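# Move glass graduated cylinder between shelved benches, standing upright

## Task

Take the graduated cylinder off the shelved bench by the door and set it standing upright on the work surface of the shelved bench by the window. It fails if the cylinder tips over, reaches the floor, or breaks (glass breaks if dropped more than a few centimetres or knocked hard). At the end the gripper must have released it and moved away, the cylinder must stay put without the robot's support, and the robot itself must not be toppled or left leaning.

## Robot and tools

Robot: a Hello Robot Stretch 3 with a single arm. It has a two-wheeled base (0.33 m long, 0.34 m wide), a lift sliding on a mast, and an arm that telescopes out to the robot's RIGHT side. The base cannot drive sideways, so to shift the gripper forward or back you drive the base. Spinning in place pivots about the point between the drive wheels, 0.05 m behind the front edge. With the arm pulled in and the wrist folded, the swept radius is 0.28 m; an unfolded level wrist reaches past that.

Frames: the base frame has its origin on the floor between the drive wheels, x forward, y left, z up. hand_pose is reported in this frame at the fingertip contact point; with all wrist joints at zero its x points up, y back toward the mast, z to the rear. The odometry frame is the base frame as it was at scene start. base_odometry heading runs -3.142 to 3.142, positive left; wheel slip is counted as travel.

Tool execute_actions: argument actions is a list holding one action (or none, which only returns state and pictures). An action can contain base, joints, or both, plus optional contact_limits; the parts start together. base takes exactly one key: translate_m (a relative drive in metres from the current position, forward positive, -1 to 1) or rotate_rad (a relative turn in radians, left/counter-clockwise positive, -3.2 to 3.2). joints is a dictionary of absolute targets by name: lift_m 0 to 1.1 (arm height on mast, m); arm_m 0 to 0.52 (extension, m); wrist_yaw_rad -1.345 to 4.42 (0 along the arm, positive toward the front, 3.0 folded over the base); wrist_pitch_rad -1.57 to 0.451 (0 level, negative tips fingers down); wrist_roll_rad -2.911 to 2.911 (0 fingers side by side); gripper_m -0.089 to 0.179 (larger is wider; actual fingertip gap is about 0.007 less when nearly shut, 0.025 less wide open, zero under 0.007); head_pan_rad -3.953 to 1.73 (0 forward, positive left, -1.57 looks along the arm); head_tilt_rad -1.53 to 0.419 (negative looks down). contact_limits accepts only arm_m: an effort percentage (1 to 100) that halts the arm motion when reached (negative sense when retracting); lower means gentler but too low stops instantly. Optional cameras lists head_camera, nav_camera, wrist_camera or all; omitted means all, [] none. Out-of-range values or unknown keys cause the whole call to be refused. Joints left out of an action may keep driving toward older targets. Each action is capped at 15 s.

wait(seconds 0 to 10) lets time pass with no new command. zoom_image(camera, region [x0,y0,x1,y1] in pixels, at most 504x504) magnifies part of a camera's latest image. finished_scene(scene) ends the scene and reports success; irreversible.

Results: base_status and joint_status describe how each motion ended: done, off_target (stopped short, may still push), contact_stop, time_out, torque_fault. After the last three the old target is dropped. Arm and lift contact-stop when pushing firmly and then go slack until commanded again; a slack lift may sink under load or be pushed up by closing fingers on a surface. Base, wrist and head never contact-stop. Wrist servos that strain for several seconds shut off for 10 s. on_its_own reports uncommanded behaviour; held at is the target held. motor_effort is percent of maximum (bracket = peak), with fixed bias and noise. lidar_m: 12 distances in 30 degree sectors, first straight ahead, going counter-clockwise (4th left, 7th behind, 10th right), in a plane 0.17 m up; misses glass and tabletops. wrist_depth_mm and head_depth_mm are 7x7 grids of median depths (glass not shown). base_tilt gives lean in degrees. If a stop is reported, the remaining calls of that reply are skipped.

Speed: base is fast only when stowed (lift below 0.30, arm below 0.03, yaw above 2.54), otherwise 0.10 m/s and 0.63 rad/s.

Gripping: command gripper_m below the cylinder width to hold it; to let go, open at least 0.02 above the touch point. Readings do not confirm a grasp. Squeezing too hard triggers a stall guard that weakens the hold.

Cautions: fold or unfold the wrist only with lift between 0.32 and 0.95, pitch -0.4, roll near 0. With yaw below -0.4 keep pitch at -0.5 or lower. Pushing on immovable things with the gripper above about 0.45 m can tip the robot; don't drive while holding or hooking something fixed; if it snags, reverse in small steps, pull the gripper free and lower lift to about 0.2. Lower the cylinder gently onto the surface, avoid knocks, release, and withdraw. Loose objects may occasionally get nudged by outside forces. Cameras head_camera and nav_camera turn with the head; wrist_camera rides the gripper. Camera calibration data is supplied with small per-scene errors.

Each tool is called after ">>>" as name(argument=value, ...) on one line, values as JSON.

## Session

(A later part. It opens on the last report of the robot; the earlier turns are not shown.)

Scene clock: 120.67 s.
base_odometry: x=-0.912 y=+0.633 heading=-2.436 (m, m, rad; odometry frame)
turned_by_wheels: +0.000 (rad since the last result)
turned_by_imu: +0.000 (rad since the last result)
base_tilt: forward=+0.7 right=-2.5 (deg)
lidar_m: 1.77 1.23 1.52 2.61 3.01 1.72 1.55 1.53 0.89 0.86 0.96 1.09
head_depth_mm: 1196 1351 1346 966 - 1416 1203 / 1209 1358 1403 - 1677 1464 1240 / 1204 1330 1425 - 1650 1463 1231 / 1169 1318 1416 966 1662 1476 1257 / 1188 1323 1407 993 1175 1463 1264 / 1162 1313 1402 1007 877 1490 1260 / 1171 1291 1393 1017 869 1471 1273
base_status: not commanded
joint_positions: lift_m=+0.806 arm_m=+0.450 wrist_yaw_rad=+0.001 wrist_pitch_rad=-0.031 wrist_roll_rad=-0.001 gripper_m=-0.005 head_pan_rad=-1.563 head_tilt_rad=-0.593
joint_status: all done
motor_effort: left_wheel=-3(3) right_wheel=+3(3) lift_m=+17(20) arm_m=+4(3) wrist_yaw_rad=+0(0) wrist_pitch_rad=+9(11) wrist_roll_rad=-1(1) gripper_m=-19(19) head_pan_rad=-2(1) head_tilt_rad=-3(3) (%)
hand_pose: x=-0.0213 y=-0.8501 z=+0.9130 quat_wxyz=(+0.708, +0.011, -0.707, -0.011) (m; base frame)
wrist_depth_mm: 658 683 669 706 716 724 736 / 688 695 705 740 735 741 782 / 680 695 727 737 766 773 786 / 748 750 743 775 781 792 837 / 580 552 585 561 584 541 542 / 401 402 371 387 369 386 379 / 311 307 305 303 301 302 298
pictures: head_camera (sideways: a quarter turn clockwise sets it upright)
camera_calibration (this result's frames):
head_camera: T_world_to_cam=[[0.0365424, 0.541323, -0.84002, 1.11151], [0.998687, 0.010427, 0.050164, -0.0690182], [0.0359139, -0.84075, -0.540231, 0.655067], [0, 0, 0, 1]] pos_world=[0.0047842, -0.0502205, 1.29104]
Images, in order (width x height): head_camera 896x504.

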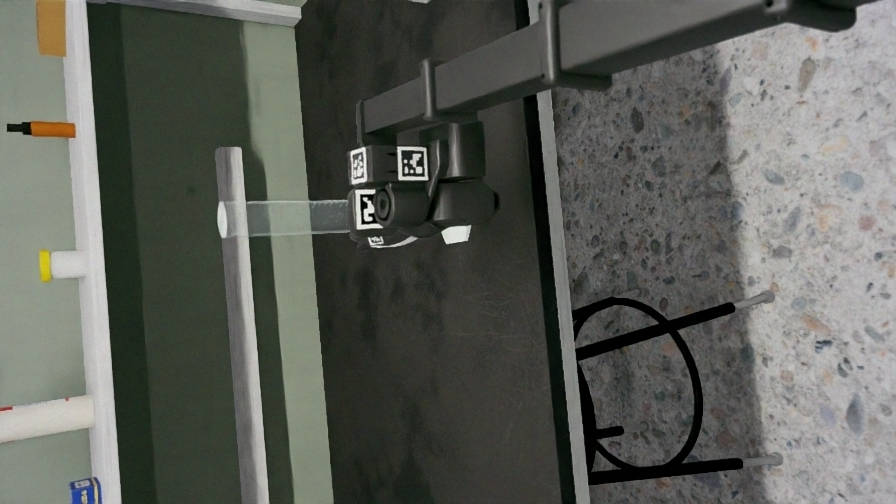

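The pitch load is easing, so the cylinder has touched down. I'll release it and retract the arm.

>>> execute_actions(actions=[{"joints": {"gripper_m": 0.11}}], cameras=["wrist_camera"])

>>> execute_actions(actions=[{"joints": {"arm_m": 0.05}}], cameras=["head_camera", "wrist_camera"])

Scene clock: 123.70 s.
base_odometry: x=-0.912 y=+0.633 heading=-2.436 (m, m, rad; odometry frame)
turned_by_wheels: +0.000 (rad since the last result)
turned_by_imu: +0.000 (rad since the last result)
base_tilt: forward=+0.7 right=-2.6 (deg)
lidar_m: 1.76 1.22 1.52 2.61 3.00 1.72 1.55 1.52 0.89 0.86 0.96 1.09
head_depth_mm: 1192 1349 1345 971 - 1431 1198 / 1212 1358 1412 - 1680 1462 1227 / 1212 1327 1434 - 1662 1470 1245 / 1177 1324 1414 979 1656 1484 1245 / 1186 1315 1411 997 1168 1450 1257 / 1161 1307 1409 1007 876 1504 1264 / 1163 1299 1390 1018 869 1466 1274
base_status: not commanded
joint_positions: lift_m=+0.806 arm_m=+0.450 wrist_yaw_rad=+0.001 wrist_pitch_rad=-0.022 wrist_roll_rad=-0.001 gripper_m=+0.110 head_pan_rad=-1.563 head_tilt_rad=-0.593
joint_status: all done
motor_effort: left_wheel=-2(2) right_wheel=+3(3) lift_m=+17(17) arm_m=+3(3) wrist_yaw_rad=+0(0) wrist_pitch_rad=+7(9) wrist_roll_rad=-1(1) gripper_m=+1(85) head_pan_rad=-2(2) head_tilt_rad=-3(4) (%)
hand_pose: x=-0.0213 y=-0.8504 z=+0.9153 quat_wxyz=(+0.708, +0.008, -0.707, -0.008) (m; base frame)
wrist_depth_mm: 660 680 686 700 708 721 750 / 690 685 700 722 731 743 785 / 647 715 726 737 768 782 795 / 718 749 755 778 765 777 809 / 599 582 585 569 569 548 602 / 415 421 390 401 398 395 390 / 315 314 308 309 308 305 304
pictures: wrist_camera
camera_calibration (this result's frames):
wrist_camera: T_world_to_cam=[[-0.99954, 0.00169444, -0.0302936, 0.0136996], [0.0300232, 0.199343, -0.97947, 1.10036], [0.00437914, -0.979928, -0.199302, -0.483454], [0, 0, 0, 1]] pos_world=[-0.0172259, -0.693121, 0.981827]
Images, in order (width x height): wrist_camera 644x364.

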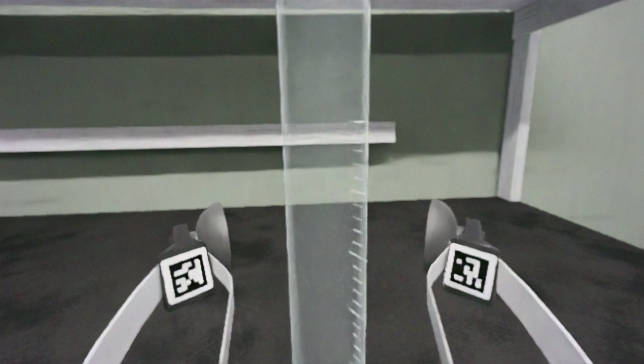

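Scene clock: 127.83 s.
base_odometry: x=-0.912 y=+0.633 heading=-2.436 (m, m, rad; odometry frame)
turned_by_wheels: +0.000 (rad since the last result)
turned_by_imu: +0.001 (rad since the last result)
base_tilt: forward=+0.7 right=-2.6 (deg)
lidar_m: 1.77 1.22 1.52 2.61 3.01 1.72 1.55 1.52 0.89 0.86 0.97 1.09
head_depth_mm: 1193 1353 1342 947 1661 1482 - / 1202 1358 1374 964 1646 1503 - / 1212 1335 1384 967 1659 - - / 1177 1317 1412 975 1649 1485 1240 / 1192 1324 1396 992 1175 1460 1254 / 1164 1308 1391 1008 877 1502 1260 / 1167 1298 1397 1020 870 1472 1267
base_status: not commanded
joint_positions: lift_m=+0.806 arm_m=+0.050 wrist_yaw_rad=+0.000 wrist_pitch_rad=-0.021 wrist_roll_rad=-0.001 gripper_m=+0.110 head_pan_rad=-1.563 head_tilt_rad=-0.593
joint_status: all done
motor_effort: left_wheel=-2(2) right_wheel=+3(3) lift_m=+17(17) arm_m=-3(0) wrist_yaw_rad=+0(0) wrist_pitch_rad=+6(6) wrist_roll_rad=-1(1) gripper_m=+0(2) head_pan_rad=-2(2) head_tilt_rad=-3(3) (%)
hand_pose: x=-0.0214 y=-0.4509 z=+0.9156 quat_wxyz=(+0.708, +0.008, -0.707, -0.008) (m; base frame)
wrist_depth_mm: 832 838 857 875 - - - / - - - - - - - / - - - - - - - / - - - - - - - / 592 602 586 552 560 547 553 / 417 421 431 433 459 486 495 / - 608 - - - - 532
pictures: head_camera (sideways: a quarter turn clockwise sets it upright), wrist_camera
camera_calibration (this result's frames):
head_camera: T_world_to_cam=[[0.0365426, 0.541323, -0.84002, 1.11151], [0.998687, 0.0104266, 0.050164, -0.0690182], [0.0359135, -0.84075, -0.540231, 0.655067], [0, 0, 0, 1]] pos_world=[0.00478417, -0.0502205, 1.29104]
wrist_camera: T_world_to_cam=[[-0.999539, 0.00212759, -0.0302962, 0.0131098], [0.0301167, 0.198201, -0.979699, 1.02072], [0.00392034, -0.980159, -0.198174, -0.0931306], [0, 0, 0, 1]] pos_world=[-0.017272, -0.293619, 0.981941]
Images, in order (width x height): head_camera 896x504, wrist_camera 644x364.

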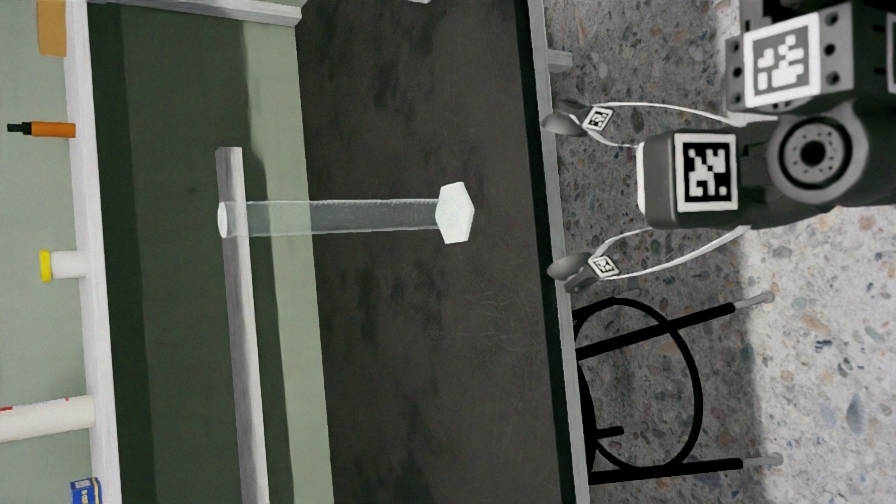

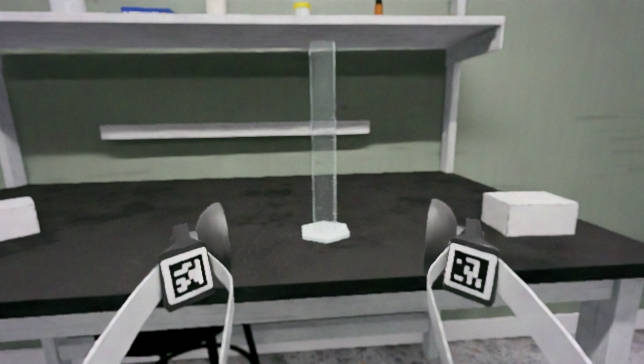

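>>> finished_scene(scene=2)

The scene is finished: the task was done.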